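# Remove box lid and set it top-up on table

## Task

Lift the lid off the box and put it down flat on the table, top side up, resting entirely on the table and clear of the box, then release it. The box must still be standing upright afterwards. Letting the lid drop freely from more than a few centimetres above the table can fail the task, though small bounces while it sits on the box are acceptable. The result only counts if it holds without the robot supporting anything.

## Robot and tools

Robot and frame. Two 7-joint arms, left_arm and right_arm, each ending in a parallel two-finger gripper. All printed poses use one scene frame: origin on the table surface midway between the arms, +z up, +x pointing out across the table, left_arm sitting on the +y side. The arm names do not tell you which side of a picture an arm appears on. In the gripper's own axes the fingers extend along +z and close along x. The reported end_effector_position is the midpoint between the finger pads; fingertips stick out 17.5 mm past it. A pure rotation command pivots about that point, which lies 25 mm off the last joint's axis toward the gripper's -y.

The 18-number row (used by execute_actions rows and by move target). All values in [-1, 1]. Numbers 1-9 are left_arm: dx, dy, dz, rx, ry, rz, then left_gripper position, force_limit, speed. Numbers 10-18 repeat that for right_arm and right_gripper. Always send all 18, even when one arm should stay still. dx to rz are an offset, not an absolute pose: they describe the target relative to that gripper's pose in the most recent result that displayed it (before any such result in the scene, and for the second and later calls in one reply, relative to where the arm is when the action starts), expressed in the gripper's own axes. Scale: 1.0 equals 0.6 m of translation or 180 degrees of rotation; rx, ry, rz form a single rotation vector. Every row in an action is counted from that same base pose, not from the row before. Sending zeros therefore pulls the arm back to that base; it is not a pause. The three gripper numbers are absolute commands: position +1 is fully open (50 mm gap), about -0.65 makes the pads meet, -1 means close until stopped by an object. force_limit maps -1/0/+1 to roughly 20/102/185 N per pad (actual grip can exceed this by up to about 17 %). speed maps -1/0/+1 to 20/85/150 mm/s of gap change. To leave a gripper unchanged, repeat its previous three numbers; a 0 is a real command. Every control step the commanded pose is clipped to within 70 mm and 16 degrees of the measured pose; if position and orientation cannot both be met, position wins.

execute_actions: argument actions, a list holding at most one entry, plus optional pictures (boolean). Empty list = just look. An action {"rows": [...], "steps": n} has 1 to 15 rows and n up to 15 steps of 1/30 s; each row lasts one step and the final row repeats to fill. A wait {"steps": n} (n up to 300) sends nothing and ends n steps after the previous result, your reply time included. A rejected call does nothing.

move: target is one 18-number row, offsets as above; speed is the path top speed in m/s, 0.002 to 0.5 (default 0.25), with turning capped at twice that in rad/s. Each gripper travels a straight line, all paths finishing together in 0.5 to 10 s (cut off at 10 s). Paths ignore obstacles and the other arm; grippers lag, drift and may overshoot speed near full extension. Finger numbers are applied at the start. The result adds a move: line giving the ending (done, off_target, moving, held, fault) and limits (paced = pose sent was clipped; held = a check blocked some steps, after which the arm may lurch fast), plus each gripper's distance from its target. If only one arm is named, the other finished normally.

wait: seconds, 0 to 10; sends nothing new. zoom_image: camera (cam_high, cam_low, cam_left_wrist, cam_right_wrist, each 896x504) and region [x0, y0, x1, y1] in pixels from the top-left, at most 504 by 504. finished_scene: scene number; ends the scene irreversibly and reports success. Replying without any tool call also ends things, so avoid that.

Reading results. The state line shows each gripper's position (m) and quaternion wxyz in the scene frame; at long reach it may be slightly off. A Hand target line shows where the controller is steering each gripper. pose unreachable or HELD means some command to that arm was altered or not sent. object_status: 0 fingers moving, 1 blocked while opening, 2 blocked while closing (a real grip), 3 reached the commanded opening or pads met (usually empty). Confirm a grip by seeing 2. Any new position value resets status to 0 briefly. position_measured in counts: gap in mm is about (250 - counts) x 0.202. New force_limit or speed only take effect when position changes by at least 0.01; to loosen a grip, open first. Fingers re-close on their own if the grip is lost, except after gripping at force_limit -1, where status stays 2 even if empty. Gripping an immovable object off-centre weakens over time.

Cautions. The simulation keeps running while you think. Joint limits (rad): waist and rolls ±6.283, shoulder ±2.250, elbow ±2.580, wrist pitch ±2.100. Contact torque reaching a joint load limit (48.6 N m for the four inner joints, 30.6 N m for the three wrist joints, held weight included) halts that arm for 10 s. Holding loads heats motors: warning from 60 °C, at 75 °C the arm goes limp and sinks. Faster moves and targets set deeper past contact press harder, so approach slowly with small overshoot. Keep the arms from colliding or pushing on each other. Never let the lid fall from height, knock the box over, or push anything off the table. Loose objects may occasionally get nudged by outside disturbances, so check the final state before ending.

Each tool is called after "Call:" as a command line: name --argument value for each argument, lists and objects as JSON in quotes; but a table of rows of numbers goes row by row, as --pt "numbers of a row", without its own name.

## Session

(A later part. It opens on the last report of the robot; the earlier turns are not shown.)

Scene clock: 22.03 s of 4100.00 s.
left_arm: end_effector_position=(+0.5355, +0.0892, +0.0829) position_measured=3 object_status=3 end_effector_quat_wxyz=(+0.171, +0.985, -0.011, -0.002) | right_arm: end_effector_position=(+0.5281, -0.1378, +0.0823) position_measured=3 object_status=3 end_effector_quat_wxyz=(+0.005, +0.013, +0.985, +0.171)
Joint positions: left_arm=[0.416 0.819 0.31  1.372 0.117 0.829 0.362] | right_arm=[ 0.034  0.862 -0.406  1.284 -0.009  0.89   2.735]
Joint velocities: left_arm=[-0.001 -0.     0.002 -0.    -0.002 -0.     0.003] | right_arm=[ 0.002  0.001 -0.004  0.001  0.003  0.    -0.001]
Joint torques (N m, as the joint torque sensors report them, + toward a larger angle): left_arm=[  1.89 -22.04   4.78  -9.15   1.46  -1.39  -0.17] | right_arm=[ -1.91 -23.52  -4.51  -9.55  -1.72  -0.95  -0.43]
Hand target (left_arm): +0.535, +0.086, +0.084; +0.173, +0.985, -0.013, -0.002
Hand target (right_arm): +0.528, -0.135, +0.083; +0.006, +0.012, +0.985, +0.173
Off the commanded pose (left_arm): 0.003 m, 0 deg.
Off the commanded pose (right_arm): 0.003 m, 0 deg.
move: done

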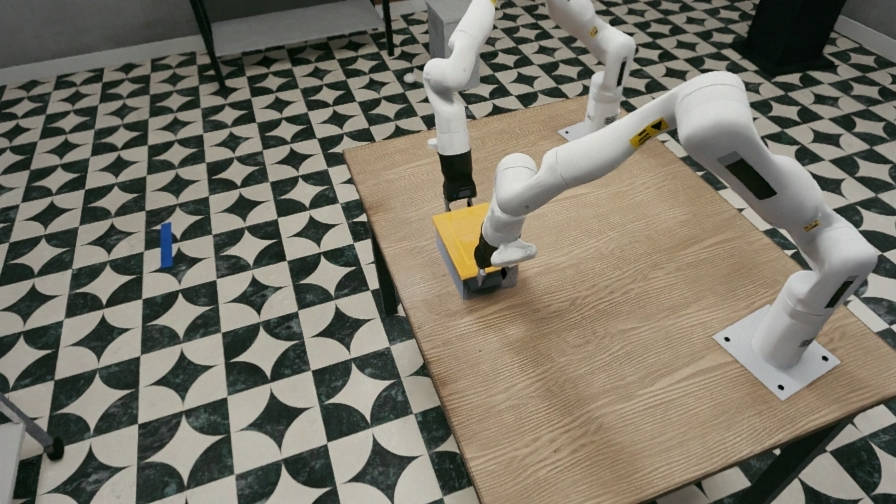

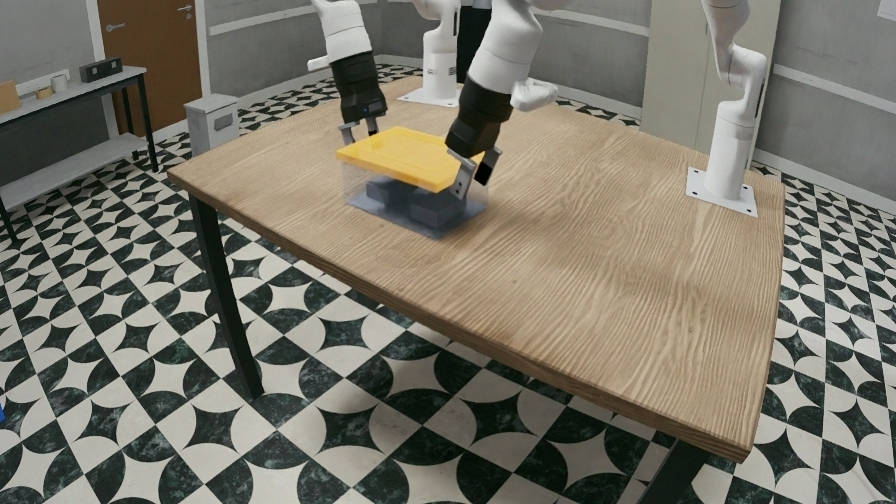

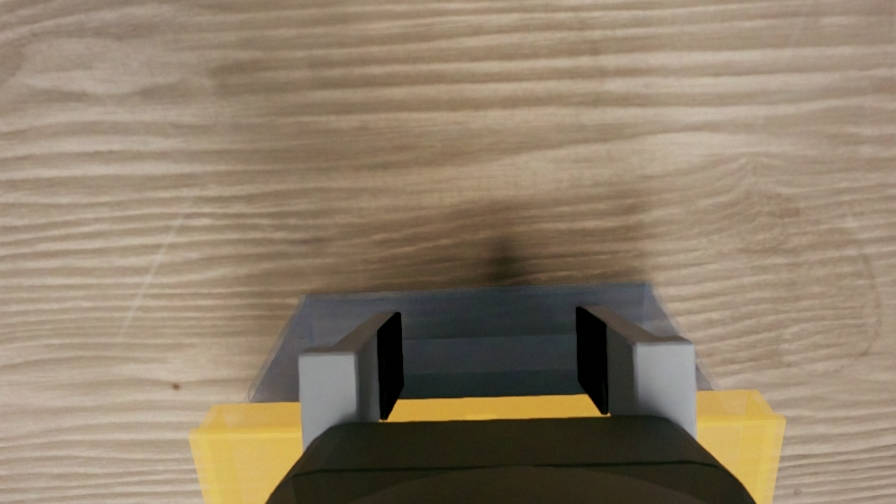

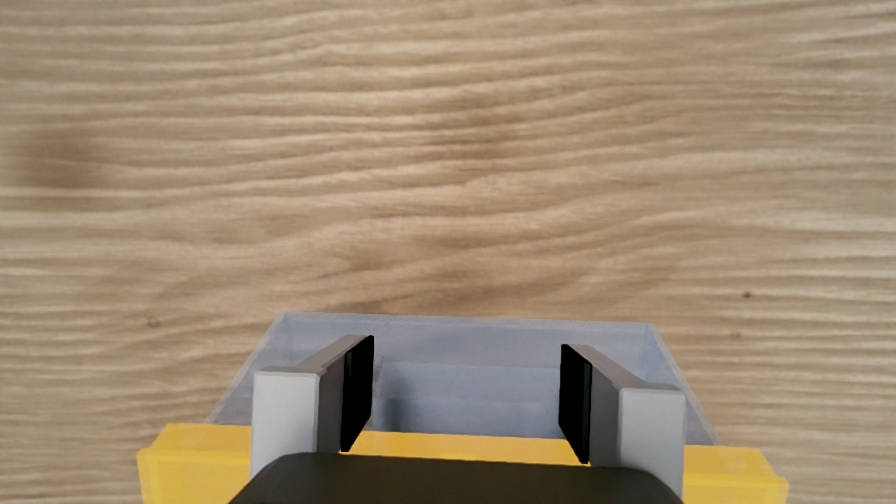

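Call:
execute_actions --actions '[{"rows":[[0,0.0094,0.0034,0,0,0,1,0,0,0,0.0094,0.0034,0,0,0,1,0,0],[0,0.0094,0.0034,0,0,0,1,0,0,0,0.0094,0.0034,0,0,0,1,0,0],[0,0.0094,0.0034,0,0,0,1,0,0,0,0.0094,0.0034,0,0,0,1,0,0],[0,0.0105,0.0005,0,0,0,1,0,0,0,0.0105,0.0005,0,0,0,1,0,0],[0,0.0115,-0.0025,0,0,0,1,0,0,0,0.0115,-0.0025,0,0,0,1,0,0],[0,0.0126,-0.0054,0,0,0,1,0,0,0,0.0126,-0.0054,0,0,0,1,0,0],[0,0.0137,-0.0084,0,0,0,1,0,0,0,0.0137,-0.0084,0,0,0,1,0,0],[0,0.0147,-0.0113,0,0,0,1,0,0,0,0.0147,-0.0113,0,0,0,1,0,0],[0,0.0158,-0.0142,0,0,0,1,0,0,0,0.0158,-0.0142,0,0,0,1,0,0],[0,0.0168,-0.0172,0,0,0,1,0,0,0,0.0168,-0.0172,0,0,0,1,0,0],[0,0.0179,-0.0201,0,0,0,1,0,0,0,0.0179,-0.0201,0,0,0,1,0,0]]}]' --pictures false

Call:
wait --seconds 0.3

Call:
zoom_image --camera "cam_low" --region '[320, 100, 520, 250]'

Scene clock: 24.63 s of 4100.00 s.
left_arm: end_effector_position=(+0.5374, +0.0890, +0.0960) position_measured=3 object_status=3 end_effector_quat_wxyz=(+0.168, +0.986, -0.008, -0.002) | right_arm: end_effector_position=(+0.5293, -0.1373, +0.0956) position_measured=3 object_status=3 end_effector_quat_wxyz=(+0.005, +0.016, +0.986, +0.168)
Joint positions: left_arm=[0.423 0.805 0.304 1.348 0.112 0.867 0.381] | right_arm=[ 0.027  0.848 -0.403  1.262 -0.007  0.925  2.719]
Joint velocities: left_arm=[-0.002 -0.004  0.005 -0.    -0.006  0.003  0.003] | right_arm=[ 0.002 -0.004 -0.007  0.     0.008  0.002 -0.003]
Joint torques (N m, as the joint torque sensors report them, + toward a larger angle): left_arm=[  3.18 -23.94   6.48  -9.93   2.11  -1.08  -0.1 ] | right_arm=[ -3.48 -25.    -6.36 -10.48  -2.44  -1.35  -0.38]
Hand target (left_arm): +0.535, +0.083, +0.098; +0.171, +0.985, -0.011, -0.002
Hand target (right_arm): +0.528, -0.132, +0.097; +0.005, +0.013, +0.985, +0.171
Off the commanded pose (left_arm): 0.006 m, 1 deg.
Off the commanded pose (right_arm): 0.006 m, 0 deg.
Steps of this call (steps 1 to 63: nothing new was sent; steps 64 to 78: all 15 steps of this action). Readings (end_effector_position | what the end effector reports):
64: left_arm (+0.5354, +0.0888, +0.0827) | right_arm (+0.5280, -0.1373, +0.0822) | left_arm position_measured=3 object_status=3 | right_arm position_measured=3 object_status=3
65: left_arm (+0.5361, +0.0885, +0.0822) | right_arm (+0.5283, -0.1370, +0.0816) | left_arm position_measured=3 object_status=3 | right_arm position_measured=3 object_status=3
67: left_arm (+0.5370, +0.0889, +0.0826) | right_arm (+0.5286, -0.1373, +0.0819) | left_arm position_measured=3 object_status=3 | right_arm position_measured=3 object_status=3
71: left_arm (+0.5363, +0.0891, +0.0873) | right_arm (+0.5280, -0.1374, +0.0867) | left_arm position_measured=3 object_status=3 | right_arm position_measured=3 object_status=3
78: the state above

Scene clock: 24.93 s of 4100.00 s.
left_arm: end_effector_position=(+0.5374, +0.0890, +0.0962) position_measured=3 object_status=3 end_effector_quat_wxyz=(+0.168, +0.986, -0.008, -0.002) | right_arm: end_effector_position=(+0.5293, -0.1372, +0.0959) position_measured=3 object_status=3 end_effector_quat_wxyz=(+0.005, +0.015, +0.986, +0.168)
Joint positions: left_arm=[0.423 0.805 0.305 1.348 0.112 0.867 0.381] | right_arm=[ 0.027  0.847 -0.404  1.262 -0.007  0.925  2.718]
Joint velocities: left_arm=[ 0.    -0.001 -0.     0.    -0.001 -0.     0.001] | right_arm=[-0.    -0.    -0.001  0.     0.     0.    -0.002]
Joint torques (N m, as the joint torque sensors report them, + toward a larger angle): left_arm=[  3.14 -23.59   6.62 -10.15   2.36  -1.39  -0.41] | right_arm=[ -3.31 -25.5   -6.34 -10.68  -2.86  -1.04  -0.14]
Hand target (left_arm): +0.535, +0.083, +0.098; +0.171, +0.985, -0.011, -0.002
Hand target (right_arm): +0.528, -0.132, +0.097; +0.005, +0.013, +0.985, +0.171
Off the commanded pose (left_arm): 0.006 m, 0 deg.
Off the commanded pose (right_arm): 0.006 m, 0 deg.
Steps of this call (steps 1 to 9: nothing new was sent). Readings (end_effector_position | what the end effector reports):
1: left_arm (+0.5374, +0.0890, +0.0960) | right_arm (+0.5293, -0.1372, +0.0957) | left_arm position_measured=3 object_status=3 | right_arm position_measured=3 object_status=3
2: left_arm (+0.5374, +0.0890, +0.0961) | right_arm (+0.5293, -0.1372, +0.0957) | left_arm position_measured=3 object_status=3 | right_arm position_measured=3 object_status=3
4: left_arm (+0.5374, +0.0890, +0.0962) | right_arm (+0.5293, -0.1372, +0.0958) | left_arm position_measured=3 object_status=3 | right_arm position_measured=3 object_status=3
8: left_arm (+0.5374, +0.0890, +0.0962) | right_arm (+0.5293, -0.1372, +0.0959) | left_arm position_measured=3 object_status=3 | right_arm position_measured=3 object_status=3
9: the state above

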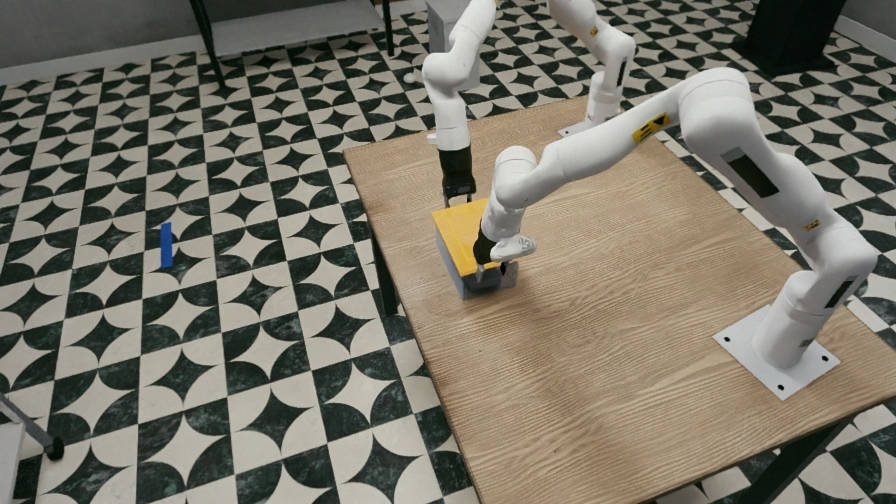

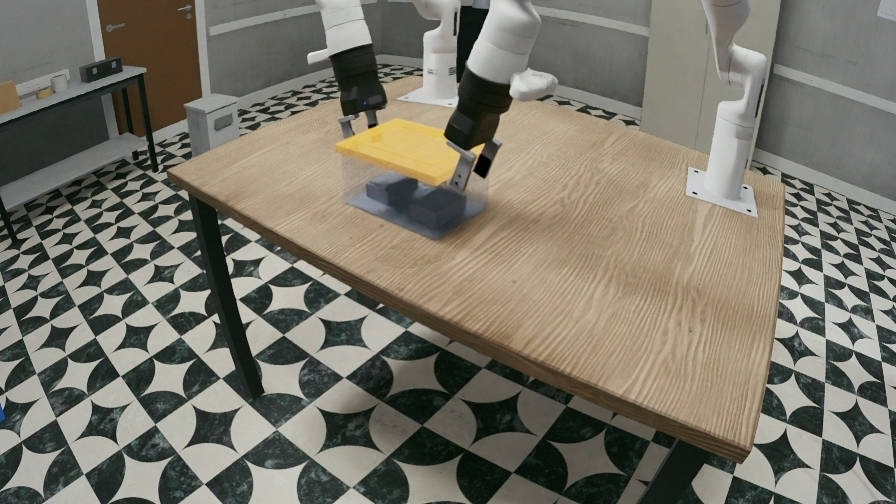

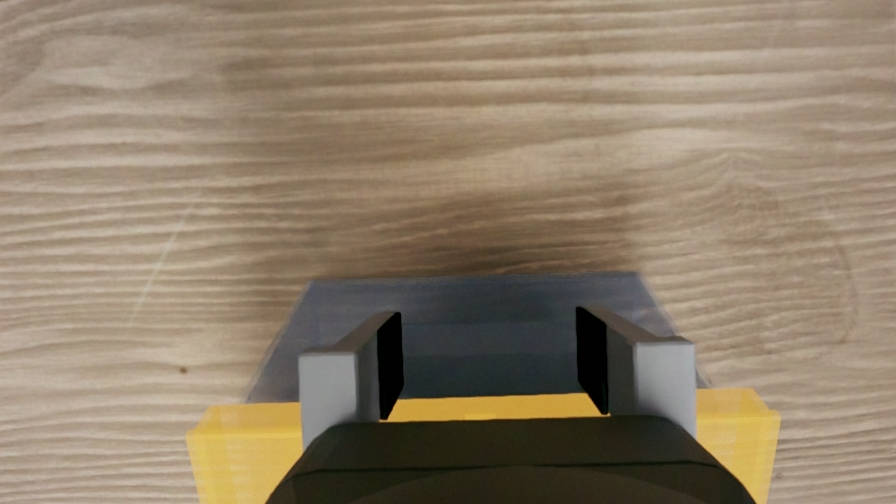

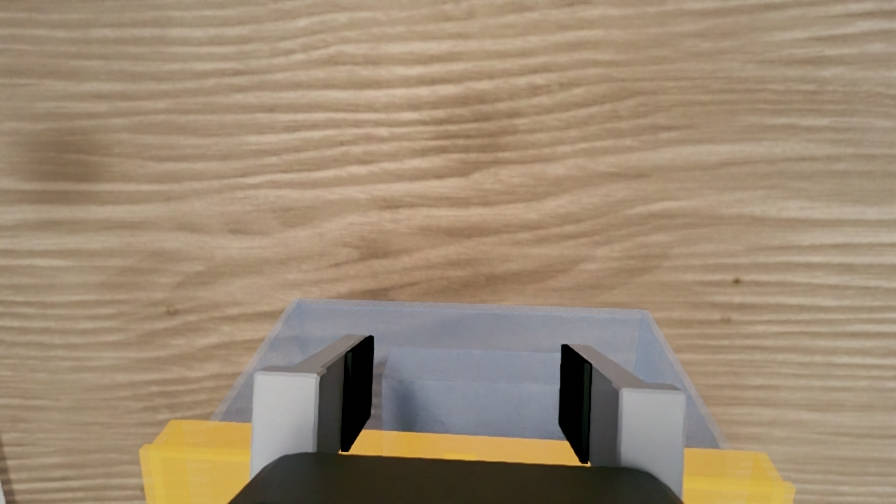

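Region (320, 100, 520, 250) of cam_low's 896x504 image, scaled by 2.520, with more detail than that image has; it fills the top 378 rows of this view, and the rest is white.

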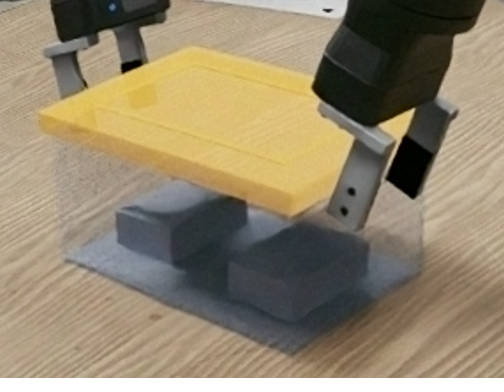

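Call:
execute_actions --actions '[{"rows":[[0,0.0105,0.0005,-0.002,0,0.002,1,0,0,0,0.0105,0.0005,-0.002,0,-0.002,1,0,0],[0,0.0115,-0.0025,-0.002,0,0.002,1,0,0,0,0.0115,-0.0025,-0.002,0,-0.002,1,0,0],[0,0.013,-0.0064,-0.002,0,0.002,1,0,0,0,0.013,-0.0064,-0.002,0,-0.002,1,0,0],[0,0.0144,-0.0103,-0.002,0,0.002,1,0,0,0,0.0144,-0.0103,-0.002,0,-0.002,1,0,0],[0,0.0158,-0.0142,-0.002,0,0.002,1,0,0,0,0.0158,-0.0142,-0.002,0,-0.002,1,0,0],[0,0.0172,-0.0181,-0.002,0,0.002,1,0,0,0,0.0172,-0.0181,-0.002,0,-0.002,1,0,0],[0,0.0186,-0.022,-0.002,0,0.002,1,0,0,0,0.0186,-0.022,-0.002,0,-0.002,1,0,0],[0,0.02,-0.026,-0.002,0,0.002,1,0,0,0,0.02,-0.026,-0.002,0,-0.002,1,0,0],[0,0.0215,-0.03,-0.002,0,0.002,1,0,0,0,0.0215,-0.03,-0.002,0,-0.002,1,0,0],[0,0.0229,-0.034,-0.002,0,0.002,1,0,0,0,0.0229,-0.034,-0.002,0,-0.002,1,0,0],[0,0.0243,-0.038,-0.002,0,0.002,1,0,0,0,0.0243,-0.038,-0.002,0,-0.002,1,0,0],[0,0.025,-0.04,-0.002,0,0.002,1,0,0,0,0.025,-0.04,-0.002,0,-0.002,1,0,0]]}]' --pictures false

Call:
execute_actions --actions '[{"rows":[[-0.003,0.01,0.002,-0.002,0,0.002,1,0,0,0.003,0.01,0.002,-0.002,0,-0.002,1,0,0],[-0.008,0.01,0.002,-0.002,0,0.002,1,0,0,0.008,0.01,0.002,-0.002,0,-0.002,1,0,0],[-0.015,0.01,0.002,-0.002,0,0.002,1,0,0,0.015,0.01,0.002,-0.002,0,-0.002,1,0,0],[-0.023,0.01,0.002,-0.002,0,0.002,1,0,0,0.023,0.01,0.002,-0.002,0,-0.002,1,0,0],[-0.031,0.01,0.002,-0.002,0,0.002,1,0,0,0.031,0.01,0.002,-0.002,0,-0.002,1,0,0],[-0.039,0.01,0.002,-0.002,0,0.002,1,0,0,0.039,0.01,0.002,-0.002,0,-0.002,1,0,0],[-0.047,0.01,0.002,-0.002,0,0.002,1,0,0,0.047,0.01,0.002,-0.002,0,-0.002,1,0,0],[-0.055,0.01,0.002,-0.002,0,0.002,1,0,0,0.055,0.01,0.002,-0.002,0,-0.002,1,0,0],[-0.063,0.01,0.002,-0.002,0,0.002,1,0,0,0.063,0.01,0.002,-0.002,0,-0.002,1,0,0],[-0.071,0.01,0.002,-0.002,0,0.002,1,0,0,0.071,0.01,0.002,-0.002,0,-0.002,1,0,0],[-0.078,0.01,0.002,-0.002,0,0.002,1,0,0,0.078,0.01,0.002,-0.002,0,-0.002,1,0,0],[-0.084,0.01,0.002,-0.002,0,0.002,1,0,0,0.084,0.01,0.002,-0.002,0,-0.002,1,0,0],[-0.088,0.01,0.002,-0.002,0,0.002,1,0,0,0.088,0.01,0.002,-0.002,0,-0.002,1,0,0]]}]'

Scene clock: 29.43 s of 4100.00 s.
left_arm: end_effector_position=(+0.5394, +0.0888, +0.1221) position_measured=3 object_status=3 end_effector_quat_wxyz=(+0.167, +0.986, -0.008, -0.001) | right_arm: end_effector_position=(+0.5310, -0.1373, +0.1222) position_measured=3 object_status=3 end_effector_quat_wxyz=(+0.006, +0.015, +0.986, +0.168)
Joint positions: left_arm=[0.424 0.776 0.307 1.311 0.11  0.929 0.396] | right_arm=[ 0.027  0.819 -0.408  1.226 -0.009  0.986  2.708]
Joint velocities: left_arm=[-0.002 -0.004  0.004 -0.001 -0.004  0.007  0.005] | right_arm=[ 0.001 -0.002 -0.008  0.     0.006  0.008 -0.007]
Joint torques (N m, as the joint torque sensors report them, + toward a larger angle): left_arm=[  3.14 -22.11   6.32 -10.24   2.38  -1.48  -0.75] | right_arm=[ -3.77 -24.41  -6.23 -10.03  -2.99  -1.18  -0.44]
Hand target (left_arm): +0.537, +0.083, +0.124; +0.171, +0.985, -0.011, -0.001
Hand target (right_arm): +0.529, -0.131, +0.123; +0.006, +0.012, +0.985, +0.171
Off the commanded pose (left_arm): 0.007 m, 1 deg.
Off the commanded pose (right_arm): 0.007 m, 1 deg.
Steps of this call (steps 1 to 90: nothing new was sent; then 1.00 s passed at rest; steps 91 to 105: all 15 steps of this action). Readings (end_effector_position | what the end effector reports):
91: left_arm (+0.5375, +0.0889, +0.0961) | right_arm (+0.5294, -0.1371, +0.0958) | left_arm position_measured=3 object_status=3 | right_arm position_measured=3 object_status=3
92: left_arm (+0.5382, +0.0889, +0.0964) | right_arm (+0.5298, -0.1372, +0.0961) | left_arm position_measured=3 object_status=3 | right_arm position_measured=3 object_status=3
94: left_arm (+0.5388, +0.0889, +0.1003) | right_arm (+0.5303, -0.1372, +0.1000) | left_arm position_measured=3 object_status=3 | right_arm position_measured=3 object_status=3
98: left_arm (+0.5392, +0.0889, +0.1099) | right_arm (+0.5308, -0.1371, +0.1100) | left_arm position_measured=3 object_status=3 | right_arm position_measured=3 object_status=3
105: the state above

Scene clock: 29.93 s of 4100.00 s.
left_arm: end_effector_position=(+0.4903, +0.0899, +0.1204) position_measured=3 object_status=3 end_effector_quat_wxyz=(+0.166, +0.986, -0.008, -0.002) | right_arm: end_effector_position=(+0.4819, -0.1361, +0.1204) position_measured=3 object_status=3 end_effector_quat_wxyz=(+0.005, +0.015, +0.986, +0.167)
Joint positions: left_arm=[0.436 0.69  0.317 1.494 0.127 0.826 0.415] | right_arm=[ 0.032  0.728 -0.427  1.425 -0.021  0.874  2.68 ]
Joint velocities: left_arm=[ 0.015 -0.088  0.026  0.234  0.027 -0.141  0.023] | right_arm=[ 0.008 -0.106 -0.034  0.277 -0.018 -0.169 -0.042]
Joint torques (N m, as the joint torque sensors report them, + toward a larger angle): left_arm=[  2.53 -19.85   6.32 -10.96   2.58  -2.18   0.01] | right_arm=[ -3.39 -21.5   -6.76 -11.48  -3.28  -2.07  -0.15]
Hand target (left_arm): +0.486, +0.084, +0.123; +0.170, +0.985, -0.011, -0.001
Hand target (right_arm): +0.478, -0.130, +0.123; +0.006, +0.012, +0.985, +0.171
Off the commanded pose (left_arm): 0.008 m, 1 deg.
Off the commanded pose (right_arm): 0.008 m, 1 deg.
Steps of this call (steps 1 to 15: all 15 steps of this action). Readings (end_effector_position | what the end effector reports):
1: left_arm (+0.5394, +0.0888, +0.1218) | right_arm (+0.5310, -0.1373, +0.1221) | left_arm position_measured=3 object_status=3 | right_arm position_measured=3 object_status=3
2: left_arm (+0.5393, +0.0887, +0.1216) | right_arm (+0.5308, -0.1374, +0.1220) | left_arm position_measured=3 object_status=3 | right_arm position_measured=3 object_status=3
4: left_arm (+0.5355, +0.0888, +0.1222) | right_arm (+0.5271, -0.1373, +0.1226) | left_arm position_measured=3 object_status=3 | right_arm position_measured=3 object_status=3
8: left_arm (+0.5200, +0.0892, +0.1221) | right_arm (+0.5118, -0.1369, +0.1224) | left_arm position_measured=3 object_status=3 | right_arm position_measured=3 object_status=3
15: the state above

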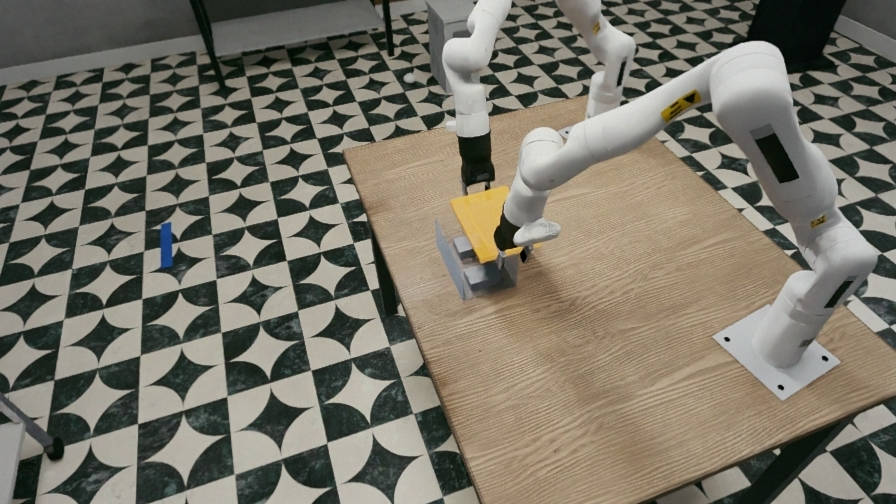

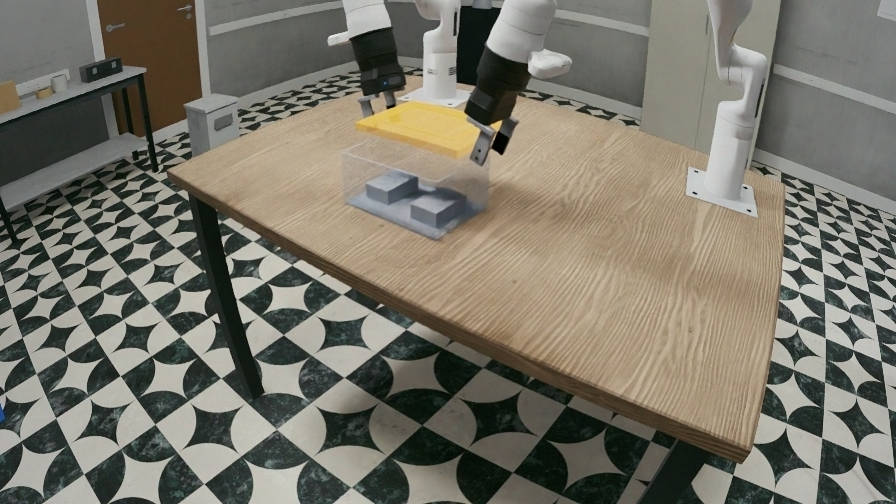

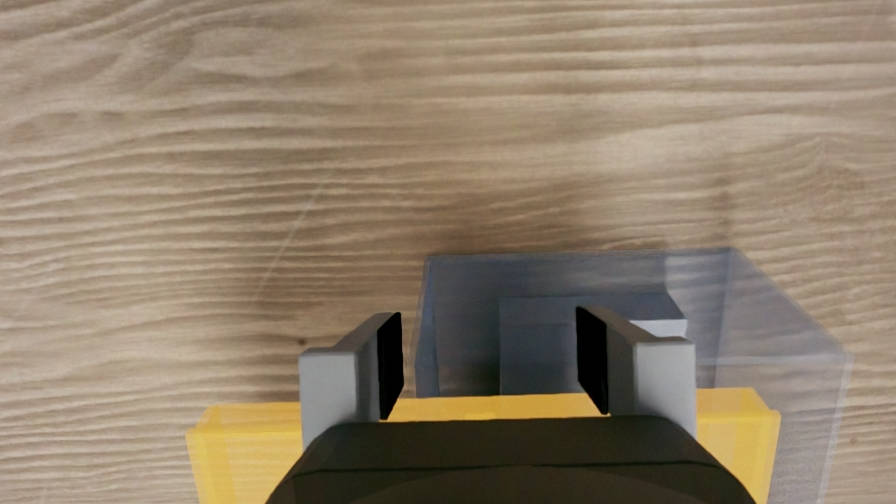

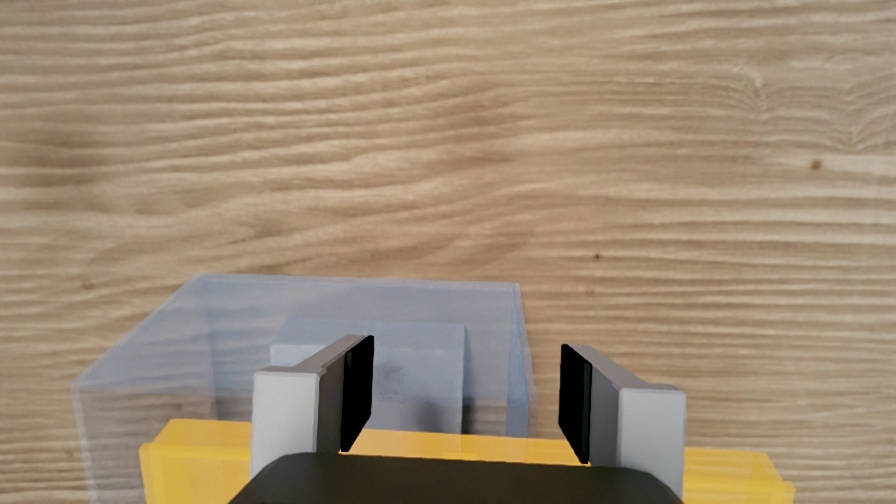

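Call:
execute_actions --actions '[{"rows":[[-0.01,0.01,0.001,-0.002,0,0.002,1,0,0,0.01,0.01,0.001,-0.002,0,-0.002,1,0,0],[-0.016,0.01,0.001,-0.002,0,0.002,1,0,0,0.016,0.01,0.001,-0.002,0,-0.002,1,0,0],[-0.024,0.01,0.001,-0.002,0,0.002,1,0,0,0.024,0.01,0.001,-0.002,0,-0.002,1,0,0],[-0.032,0.01,0.001,-0.002,0,0.002,1,0,0,0.032,0.01,0.001,-0.002,0,-0.002,1,0,0],[-0.041,0.01,0.001,-0.002,0,0.002,1,0,0,0.041,0.01,0.001,-0.002,0,-0.002,1,0,0],[-0.05,0.01,0.001,-0.002,0,0.002,1,0,0,0.05,0.01,0.001,-0.002,0,-0.002,1,0,0],[-0.059,0.01,0.001,-0.002,0,0.002,1,0,0,0.059,0.01,0.001,-0.002,0,-0.002,1,0,0],[-0.068,0.01,0.001,-0.002,0,0.002,1,0,0,0.068,0.01,0.001,-0.002,0,-0.002,1,0,0],[-0.077,0.01,0.001,-0.002,0,0.002,1,0,0,0.077,0.01,0.001,-0.002,0,-0.002,1,0,0],[-0.086,0.01,0.001,-0.002,0,0.002,1,0,0,0.086,0.01,0.001,-0.002,0,-0.002,1,0,0],[-0.095,0.01,0.001,-0.002,0,0.002,1,0,0,0.095,0.01,0.001,-0.002,0,-0.002,1,0,0],[-0.104,0.01,0.001,-0.002,0,0.002,1,0,0,0.104,0.01,0.001,-0.002,0,-0.002,1,0,0],[-0.113,0.01,0.001,-0.002,0,0.002,1,0,0,0.113,0.01,0.001,-0.002,0,-0.002,1,0,0],[-0.122,0.01,0.001,-0.002,0,0.002,1,0,0,0.122,0.01,0.001,-0.002,0,-0.002,1,0,0],[-0.131,0.01,0.001,-0.002,0,0.002,1,0,0,0.131,0.01,0.001,-0.002,0,-0.002,1,0,0]]}]' --pictures false

Call:
execute_actions --actions '[{"rows":[[-0.024,0.01,0.001,-0.002,0,0.002,1,0,0,0.024,0.01,0.001,-0.002,0,-0.002,1,0,0],[-0.032,0.01,0.001,-0.002,0,0.002,1,0,0,0.032,0.01,0.001,-0.002,0,-0.002,1,0,0],[-0.041,0.01,0.001,-0.002,0,0.002,1,0,0,0.041,0.01,0.001,-0.002,0,-0.002,1,0,0],[-0.05,0.01,0.001,-0.002,0,0.002,1,0,0,0.05,0.01,0.001,-0.002,0,-0.002,1,0,0],[-0.059,0.01,0.001,-0.002,0,0.002,1,0,0,0.059,0.01,0.001,-0.002,0,-0.002,1,0,0],[-0.068,0.01,0.001,-0.002,0,0.002,1,0,0,0.068,0.01,0.001,-0.002,0,-0.002,1,0,0],[-0.077,0.01,0.001,-0.002,0,0.002,1,0,0,0.077,0.01,0.001,-0.002,0,-0.002,1,0,0],[-0.086,0.01,0.001,-0.002,0,0.002,1,0,0,0.086,0.01,0.001,-0.002,0,-0.002,1,0,0],[-0.095,0.01,0.001,-0.002,0,0.002,1,0,0,0.095,0.01,0.001,-0.002,0,-0.002,1,0,0],[-0.103,0.01,0.001,-0.002,0,0.002,1,0,0,0.103,0.01,0.001,-0.002,0,-0.002,1,0,0],[-0.11,0.01,0.001,-0.002,0,0.002,1,0,0,0.11,0.01,0.001,-0.002,0,-0.002,1,0,0],[-0.116,0.01,0.001,-0.002,0,0.002,1,0,0,0.116,0.01,0.001,-0.002,0,-0.002,1,0,0],[-0.12,0.01,0.001,-0.002,0,0.002,1,0,0,0.12,0.01,0.001,-0.002,0,-0.002,1,0,0]]}]' --pictures false

Call:
wait --seconds 0.2

Scene clock: 34.80 s of 4100.00 s.
left_arm: end_effector_position=(+0.4269, +0.0914, +0.1197) position_measured=3 object_status=3 end_effector_quat_wxyz=(+0.165, +0.986, -0.008, -0.003) | right_arm: end_effector_position=(+0.4187, -0.1348, +0.1195) position_measured=3 object_status=3 end_effector_quat_wxyz=(+0.004, +0.015, +0.986, +0.165)
Joint positions: left_arm=[0.464 0.588 0.333 1.699 0.153 0.711 0.446] | right_arm=[ 0.027  0.62  -0.452  1.647 -0.041  0.75   2.642]
Joint velocities: left_arm=[ 0.086 -0.248  0.047  0.495  0.072 -0.281  0.091] | right_arm=[-0.029 -0.264 -0.069  0.538 -0.061 -0.304 -0.106]
Joint torques (N m, as the joint torque sensors report them, + toward a larger angle): left_arm=[  3.32 -18.46   6.6  -10.19   2.41  -2.16  -0.28] | right_arm=[ -4.04 -20.01  -7.36 -10.59  -2.54  -1.51  -0.16]
Hand target (left_arm): +0.412, +0.086, +0.121; +0.169, +0.986, -0.012, -0.002
Hand target (right_arm): +0.404, -0.128, +0.121; +0.004, +0.012, +0.986, +0.169
Off the commanded pose (left_arm): 0.017 m, 1 deg.
Off the commanded pose (right_arm): 0.017 m, 1 deg.
Steps of this call (steps 1 to 90: nothing new was sent; then 1.37 s passed at rest; steps 91 to 105: all 15 steps of this action). Readings (end_effector_position | what the end effector reports):
91: left_arm (+0.4882, +0.0900, +0.1209) | right_arm (+0.4798, -0.1362, +0.1210) | left_arm position_measured=3 object_status=3 | right_arm position_measured=3 object_status=3
92: left_arm (+0.4870, +0.0900, +0.1208) | right_arm (+0.4786, -0.1363, +0.1211) | left_arm position_measured=3 object_status=3 | right_arm position_measured=3 object_status=3
94: left_arm (+0.4816, +0.0901, +0.1211) | right_arm (+0.4733, -0.1361, +0.1214) | left_arm position_measured=3 object_status=3 | right_arm position_measured=3 object_status=3
98: left_arm (+0.4641, +0.0905, +0.1207) | right_arm (+0.4559, -0.1357, +0.1208) | left_arm position_measured=3 object_status=3 | right_arm position_measured=3 object_status=3
105: the state above

Scene clock: 35.30 s of 4100.00 s.
left_arm: end_effector_position=(+0.3565, +0.0931, +0.1181) position_measured=3 object_status=3 end_effector_quat_wxyz=(+0.164, +0.986, -0.008, -0.005) | right_arm: end_effector_position=(+0.3481, -0.1333, +0.1176) position_measured=3 object_status=3 end_effector_quat_wxyz=(+0.001, +0.015, +0.986, +0.164)
Joint positions: left_arm=[0.512 0.488 0.354 1.894 0.184 0.601 0.496] | right_arm=[ 0.004  0.513 -0.483  1.862 -0.069  0.63   2.59 ]
Joint velocities: left_arm=[ 0.03  -0.045  0.034  0.132  0.023 -0.071  0.048] | right_arm=[-0.018 -0.067 -0.04   0.175 -0.025 -0.102 -0.059]
Joint torques (N m, as the joint torque sensors report them, + toward a larger angle): left_arm=[  2.45 -15.64   5.77 -12.49   2.03  -2.82  -0.61] | right_arm=[ -2.41 -16.48  -6.29 -12.73  -2.29  -2.75   0.24]
Hand target (left_arm): +0.355, +0.087, +0.121; +0.168, +0.986, -0.012, -0.002
Hand target (right_arm): +0.347, -0.127, +0.120; +0.004, +0.012, +0.986, +0.168
Off the commanded pose (left_arm): 0.007 m, 1 deg.
Off the commanded pose (right_arm): 0.007 m, 1 deg.
Steps of this call (steps 1 to 15: all 15 steps of this action). Readings (end_effector_position | what the end effector reports):
1: left_arm (+0.4215, +0.0915, +0.1194) | right_arm (+0.4134, -0.1347, +0.1192) | left_arm position_measured=3 object_status=3 | right_arm position_measured=3 object_status=3
2: left_arm (+0.4169, +0.0917, +0.1190) | right_arm (+0.4087, -0.1347, +0.1187) | left_arm position_measured=3 object_status=3 | right_arm position_measured=3 object_status=3
4: left_arm (+0.4087, +0.0919, +0.1188) | right_arm (+0.4005, -0.1345, +0.1186) | left_arm position_measured=3 object_status=3 | right_arm position_measured=3 object_status=3
8: left_arm (+0.3891, +0.0923, +0.1190) | right_arm (+0.3809, -0.1341, +0.1187) | left_arm position_measured=3 object_status=3 | right_arm position_measured=3 object_status=3
15: the state above

Scene clock: 35.50 s of 4100.00 s.
left_arm: end_effector_position=(+0.3556, +0.0931, +0.1184) position_measured=3 object_status=3 end_effector_quat_wxyz=(+0.164, +0.986, -0.008, -0.004) | right_arm: end_effector_position=(+0.3471, -0.1333, +0.1180) position_measured=3 object_status=3 end_effector_quat_wxyz=(+0.002, +0.016, +0.986, +0.164)
Joint positions: left_arm=[0.513 0.485 0.354 1.898 0.184 0.598 0.497] | right_arm=[ 0.004  0.509 -0.484  1.867 -0.069  0.626  2.588]
Joint velocities: left_arm=[ 0.001 -0.009 -0.002  0.001  0.001 -0.001 -0.002] | right_arm=[-0.    -0.01   0.     0.001  0.     0.     0.001]
Joint torques (N m, as the joint torque sensors report them, + toward a larger angle): left_arm=[  3.07 -16.42   6.47 -11.06   2.27  -2.46  -0.4 ] | right_arm=[ -4.55 -17.4   -6.72 -11.02  -2.71  -2.    -0.09]
Hand target (left_arm): +0.355, +0.087, +0.121; +0.168, +0.986, -0.012, -0.002
Hand target (right_arm): +0.347, -0.127, +0.120; +0.004, +0.012, +0.986, +0.168
Off the commanded pose (left_arm): 0.007 m, 1 deg.
Off the commanded pose (right_arm): 0.007 m, 1 deg.
Steps of this call (steps 1 to 6: nothing new was sent). Readings (end_effector_position | what the end effector reports):
1: left_arm (+0.3554, +0.0931, +0.1178) | right_arm (+0.3468, -0.1333, +0.1173) | left_arm position_measured=3 object_status=3 | right_arm position_measured=3 object_status=3
2: left_arm (+0.3552, +0.0931, +0.1178) | right_arm (+0.3467, -0.1333, +0.1173) | left_arm position_measured=3 object_status=3 | right_arm position_measured=3 object_status=3
4: left_arm (+0.3554, +0.0931, +0.1182) | right_arm (+0.3470, -0.1333, +0.1177) | left_arm position_measured=3 object_status=3 | right_arm position_measured=3 object_status=3
6: the state above

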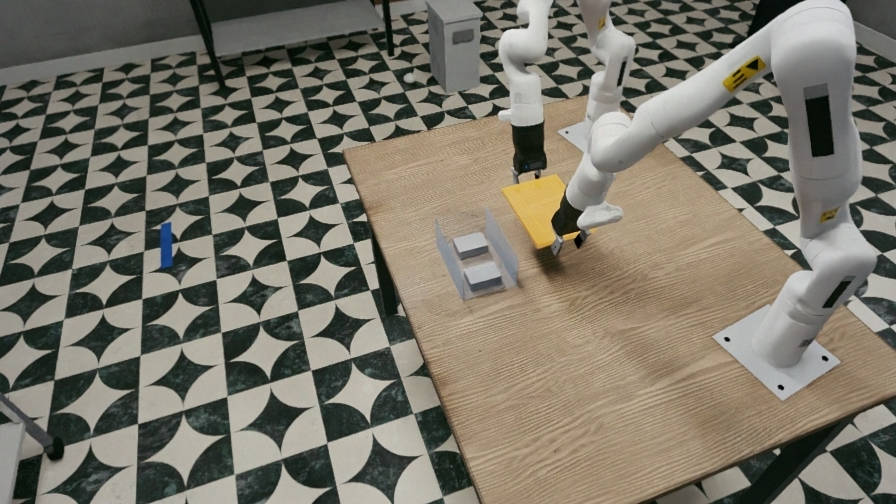

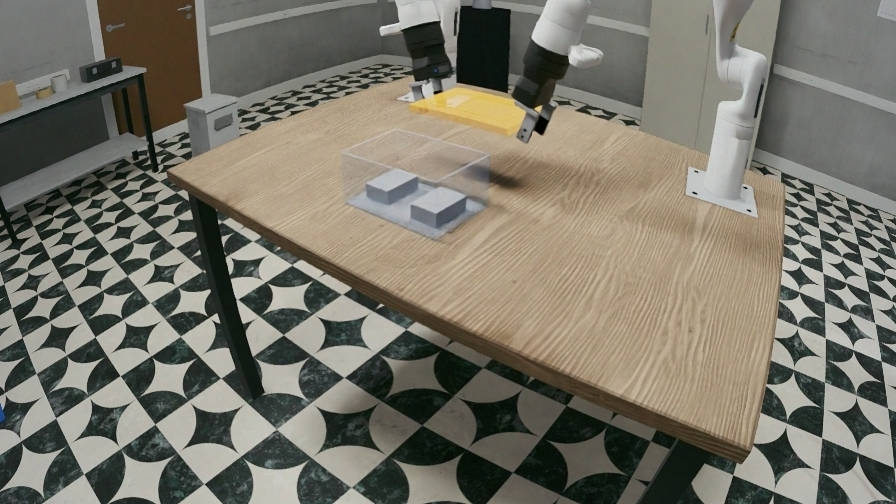

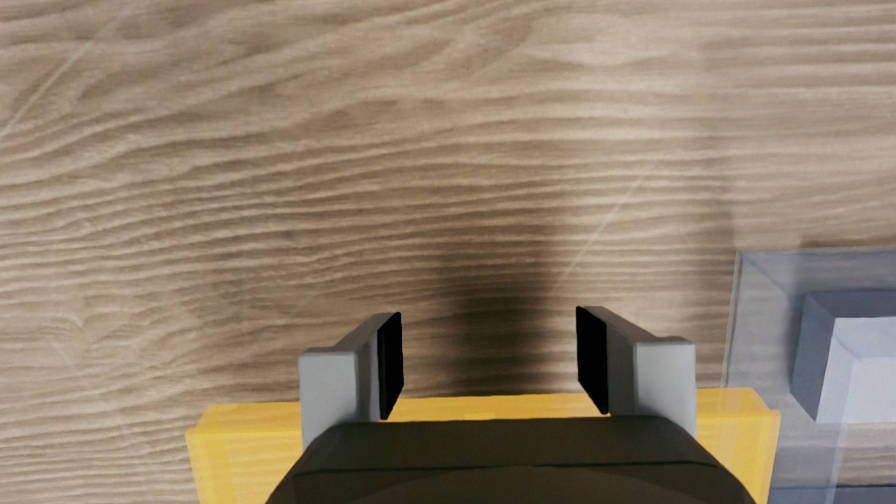

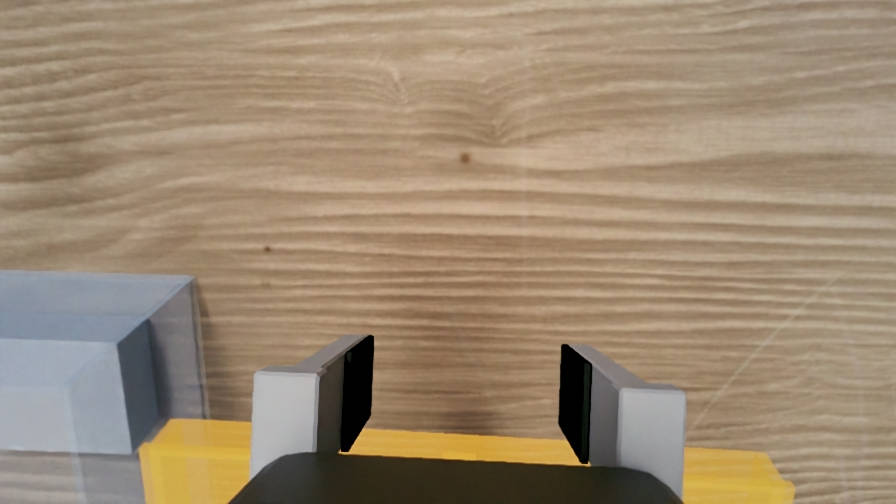

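Call:
execute_actions --actions '[{"rows":[[0,0.0094,0.004,-0.002,0,0.002,1,0,0,0,0.0094,0.004,-0.002,0,-0.002,1,0,0],[0,0.008,0.008,-0.002,0,0.002,1,0,0,0,0.008,0.008,-0.002,0,-0.002,1,0,0],[0,0.0061,0.0134,-0.002,0,0.002,1,0,0,0,0.0061,0.0134,-0.002,0,-0.002,1,0,0],[0,0.0039,0.02,-0.002,0,0.002,1,0,0,0,0.0039,0.02,-0.002,0,-0.002,1,0,0],[0,0.0016,0.0266,-0.002,0,0.002,1,0,0,0,0.0016,0.0266,-0.002,0,-0.002,1,0,0],[0,-0.0007,0.0332,-0.002,0,0.002,1,0,0,0,-0.0007,0.0332,-0.002,0,-0.002,1,0,0],[0,-0.0029,0.0398,-0.002,0,0.002,1,0,0,0,-0.0029,0.0398,-0.002,0,-0.002,1,0,0],[0,-0.0052,0.0465,-0.002,0,0.002,1,0,0,0,-0.0052,0.0465,-0.002,0,-0.002,1,0,0],[0,-0.0074,0.0531,-0.002,0,0.002,1,0,0,0,-0.0074,0.0531,-0.002,0,-0.002,1,0,0],[0,-0.0097,0.0597,-0.002,0,0.002,1,0,0,0,-0.0097,0.0597,-0.002,0,-0.002,1,0,0],[0,-0.012,0.0663,-0.002,0,0.002,1,0,0,0,-0.012,0.0663,-0.002,0,-0.002,1,0,0],[0,-0.0142,0.073,-0.002,0,0.002,1,0,0,0,-0.0142,0.073,-0.002,0,-0.002,1,0,0],[0,-0.0165,0.0796,-0.002,0,0.002,1,0,0,0,-0.0165,0.0796,-0.002,0,-0.002,1,0,0],[0,-0.0187,0.0862,-0.002,0,0.002,1,0,0,0,-0.0187,0.0862,-0.002,0,-0.002,1,0,0],[0,-0.021,0.0928,-0.002,0,0.002,1,0,0,0,-0.021,0.0928,-0.002,0,-0.002,1,0,0]]}]' --pictures false

Call:
execute_actions --actions '[{"rows":[[0,0.0039,0.02,-0.002,0,0.002,1,0,0,0,0.0039,0.02,-0.002,0,-0.002,1,0,0],[0,0.0016,0.0266,-0.002,0,0.002,1,0,0,0,0.0016,0.0266,-0.002,0,-0.002,1,0,0],[0,-0.0007,0.0332,-0.002,0,0.002,1,0,0,0,-0.0007,0.0332,-0.002,0,-0.002,1,0,0],[0,-0.0029,0.0398,-0.002,0,0.002,1,0,0,0,-0.0029,0.0398,-0.002,0,-0.002,1,0,0],[0,-0.0052,0.0465,-0.002,0,0.002,1,0,0,0,-0.0052,0.0465,-0.002,0,-0.002,1,0,0],[0,-0.0074,0.0531,-0.002,0,0.002,1,0,0,0,-0.0074,0.0531,-0.002,0,-0.002,1,0,0],[0,-0.0094,0.0588,-0.002,0,0.002,1,0,0,0,-0.0094,0.0588,-0.002,0,-0.002,1,0,0],[0,-0.011,0.0635,-0.002,0,0.002,1,0,0,0,-0.011,0.0635,-0.002,0,-0.002,1,0,0],[0,-0.0123,0.0673,-0.002,0,0.002,1,0,0,0,-0.0123,0.0673,-0.002,0,-0.002,1,0,0],[0,-0.0133,0.0701,-0.002,0,0.002,1,0,0,0,-0.0133,0.0701,-0.002,0,-0.002,1,0,0]]}]'

Scene clock: 39.57 s of 4100.00 s.
left_arm: end_effector_position=(+0.3555, +0.0929, +0.0673) position_measured=3 object_status=3 end_effector_quat_wxyz=(+0.163, +0.987, -0.008, -0.006) | right_arm: end_effector_position=(+0.3471, -0.1335, +0.0667) position_measured=3 object_status=3 end_effector_quat_wxyz=(+0.001, +0.016, +0.987, +0.163)
Joint positions: left_arm=[0.523 0.589 0.349 1.946 0.178 0.454 0.471] | right_arm=[-0.019  0.607 -0.46   1.917 -0.038  0.486  2.59 ]
Joint velocities: left_arm=[ 0.018  0.262 -0.009  0.107 -0.012 -0.36  -0.069] | right_arm=[-0.057  0.248  0.065  0.108  0.075 -0.343  0.008]
Joint torques (N m, as the joint torque sensors report them, + toward a larger angle): left_arm=[  2.2  -17.28   6.88 -10.11   1.64  -2.25  -0.61] | right_arm=[ -3.75 -17.49  -6.68  -9.21  -1.7   -2.22   0.17]
Hand target (left_arm): +0.355, +0.087, +0.062; +0.167, +0.986, -0.011, -0.004
Hand target (right_arm): +0.347, -0.127, +0.062; +0.003, +0.013, +0.986, +0.167
Off the commanded pose (left_arm): 0.008 m, 1 deg.
Off the commanded pose (right_arm): 0.008 m, 1 deg.
Steps of this call (steps 1 to 90: nothing new was sent; then 0.57 s passed at rest; steps 91 to 105: all 15 steps of this action). Readings (end_effector_position | what the end effector reports):
91: left_arm (+0.3556, +0.0930, +0.1182) | right_arm (+0.3471, -0.1333, +0.1178) | left_arm position_measured=3 object_status=3 | right_arm position_measured=3 object_status=3
92: left_arm (+0.3556, +0.0931, +0.1162) | right_arm (+0.3472, -0.1334, +0.1159) | left_arm position_measured=3 object_status=3 | right_arm position_measured=3 object_status=3
94: left_arm (+0.3559, +0.0930, +0.1108) | right_arm (+0.3473, -0.1334, +0.1106) | left_arm position_measured=3 object_status=3 | right_arm position_measured=3 object_status=3
98: left_arm (+0.3557, +0.0930, +0.0959) | right_arm (+0.3472, -0.1334, +0.0955) | left_arm position_measured=3 object_status=3 | right_arm position_measured=3 object_status=3
105: the state above

Scene clock: 40.07 s of 4100.00 s.
left_arm: end_effector_position=(+0.3559, +0.0924, +0.0236) position_measured=3 object_status=3 end_effector_quat_wxyz=(+0.162, +0.987, -0.008, -0.006) | right_arm: end_effector_position=(+0.3475, -0.1338, +0.0230) position_measured=3 object_status=3 end_effector_quat_wxyz=(+0.000, +0.016, +0.987, +0.162)
Joint positions: left_arm=[0.53  0.687 0.344 1.972 0.172 0.335 0.448] | right_arm=[-0.04   0.699 -0.433  1.944 -0.011  0.372  2.593]
Joint velocities: left_arm=[-0.001  0.016  0.001  0.001 -0.002 -0.001 -0.001] | right_arm=[-0.003  0.014 -0.003  0.     0.005 -0.002 -0.004]
Joint torques (N m, as the joint torque sensors report them, + toward a larger angle): left_arm=[  2.91 -18.19   7.05  -8.47   1.17  -1.89  -0.38] | right_arm=[ -3.92 -19.42  -7.11  -8.88  -1.8   -2.05   0.05]
Hand target (left_arm): +0.355, +0.087, +0.025; +0.166, +0.986, -0.012, -0.005
Hand target (right_arm): +0.347, -0.128, +0.024; +0.001, +0.013, +0.986, +0.166
Off the commanded pose (left_arm): 0.006 m, 1 deg.
Off the commanded pose (right_arm): 0.006 m, 1 deg.
Steps of this call (steps 1 to 15: all 15 steps of this action). Readings (end_effector_position | what the end effector reports):
1: left_arm (+0.3554, +0.0928, +0.0631) | right_arm (+0.3471, -0.1335, +0.0625) | left_arm position_measured=3 object_status=3 | right_arm position_measured=3 object_status=3
2: left_arm (+0.3553, +0.0928, +0.0587) | right_arm (+0.3469, -0.1336, +0.0581) | left_arm position_measured=3 object_status=3 | right_arm position_measured=3 object_status=3
4: left_arm (+0.3555, +0.0927, +0.0501) | right_arm (+0.3469, -0.1337, +0.0495) | left_arm position_measured=3 object_status=3 | right_arm position_measured=3 object_status=3
8: left_arm (+0.3554, +0.0927, +0.0336) | right_arm (+0.3470, -0.1337, +0.0330) | left_arm position_measured=3 object_status=3 | right_arm position_measured=3 object_status=3
15: the state above

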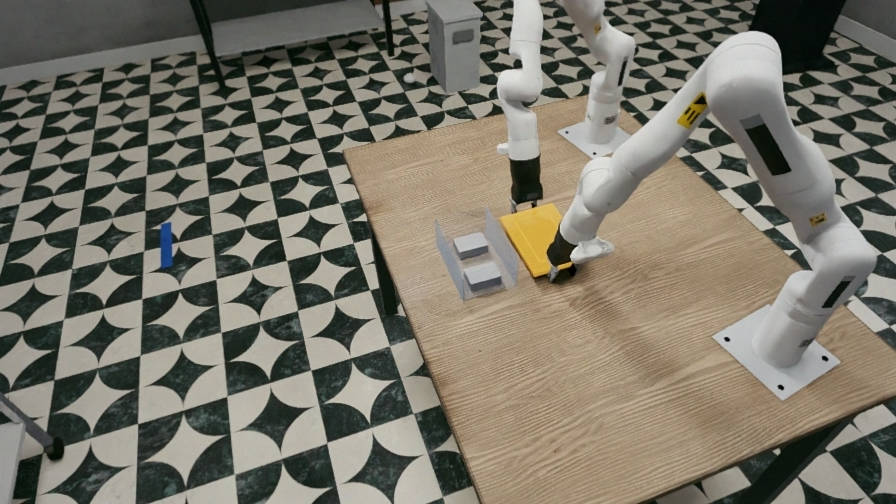

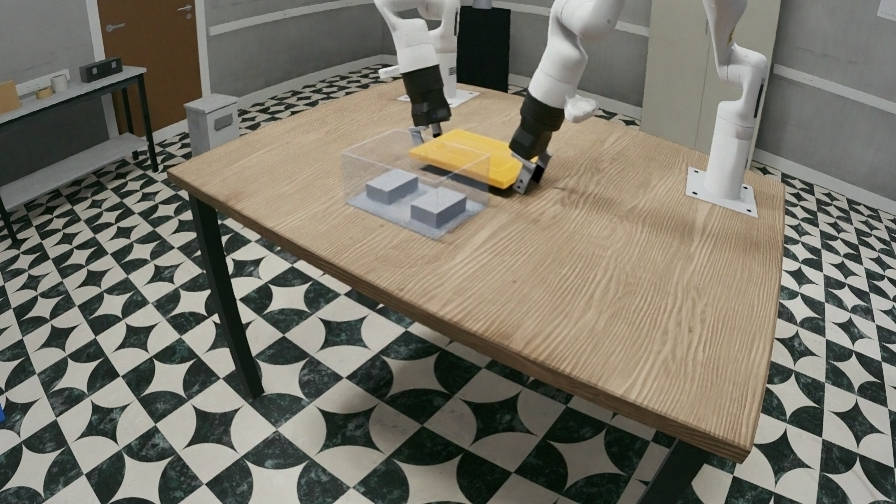

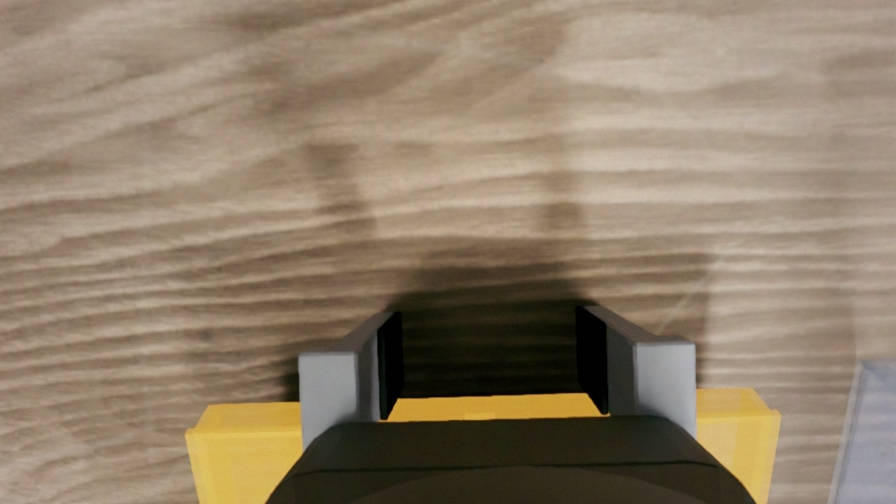

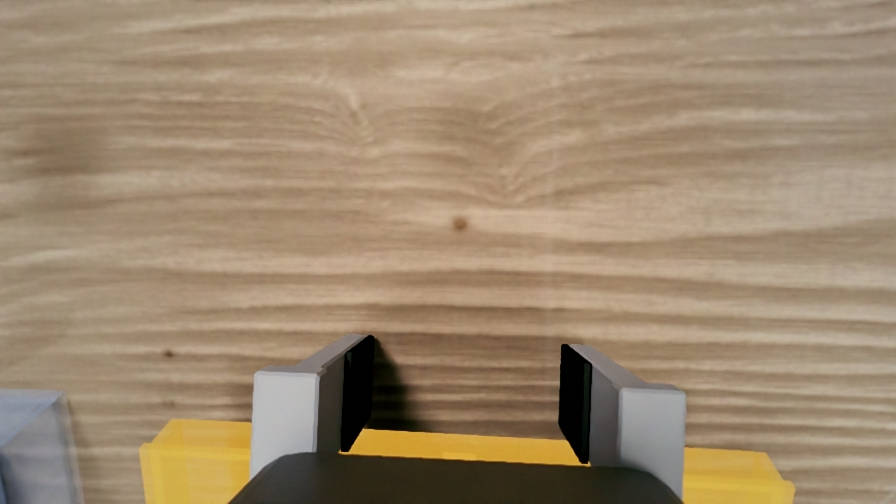

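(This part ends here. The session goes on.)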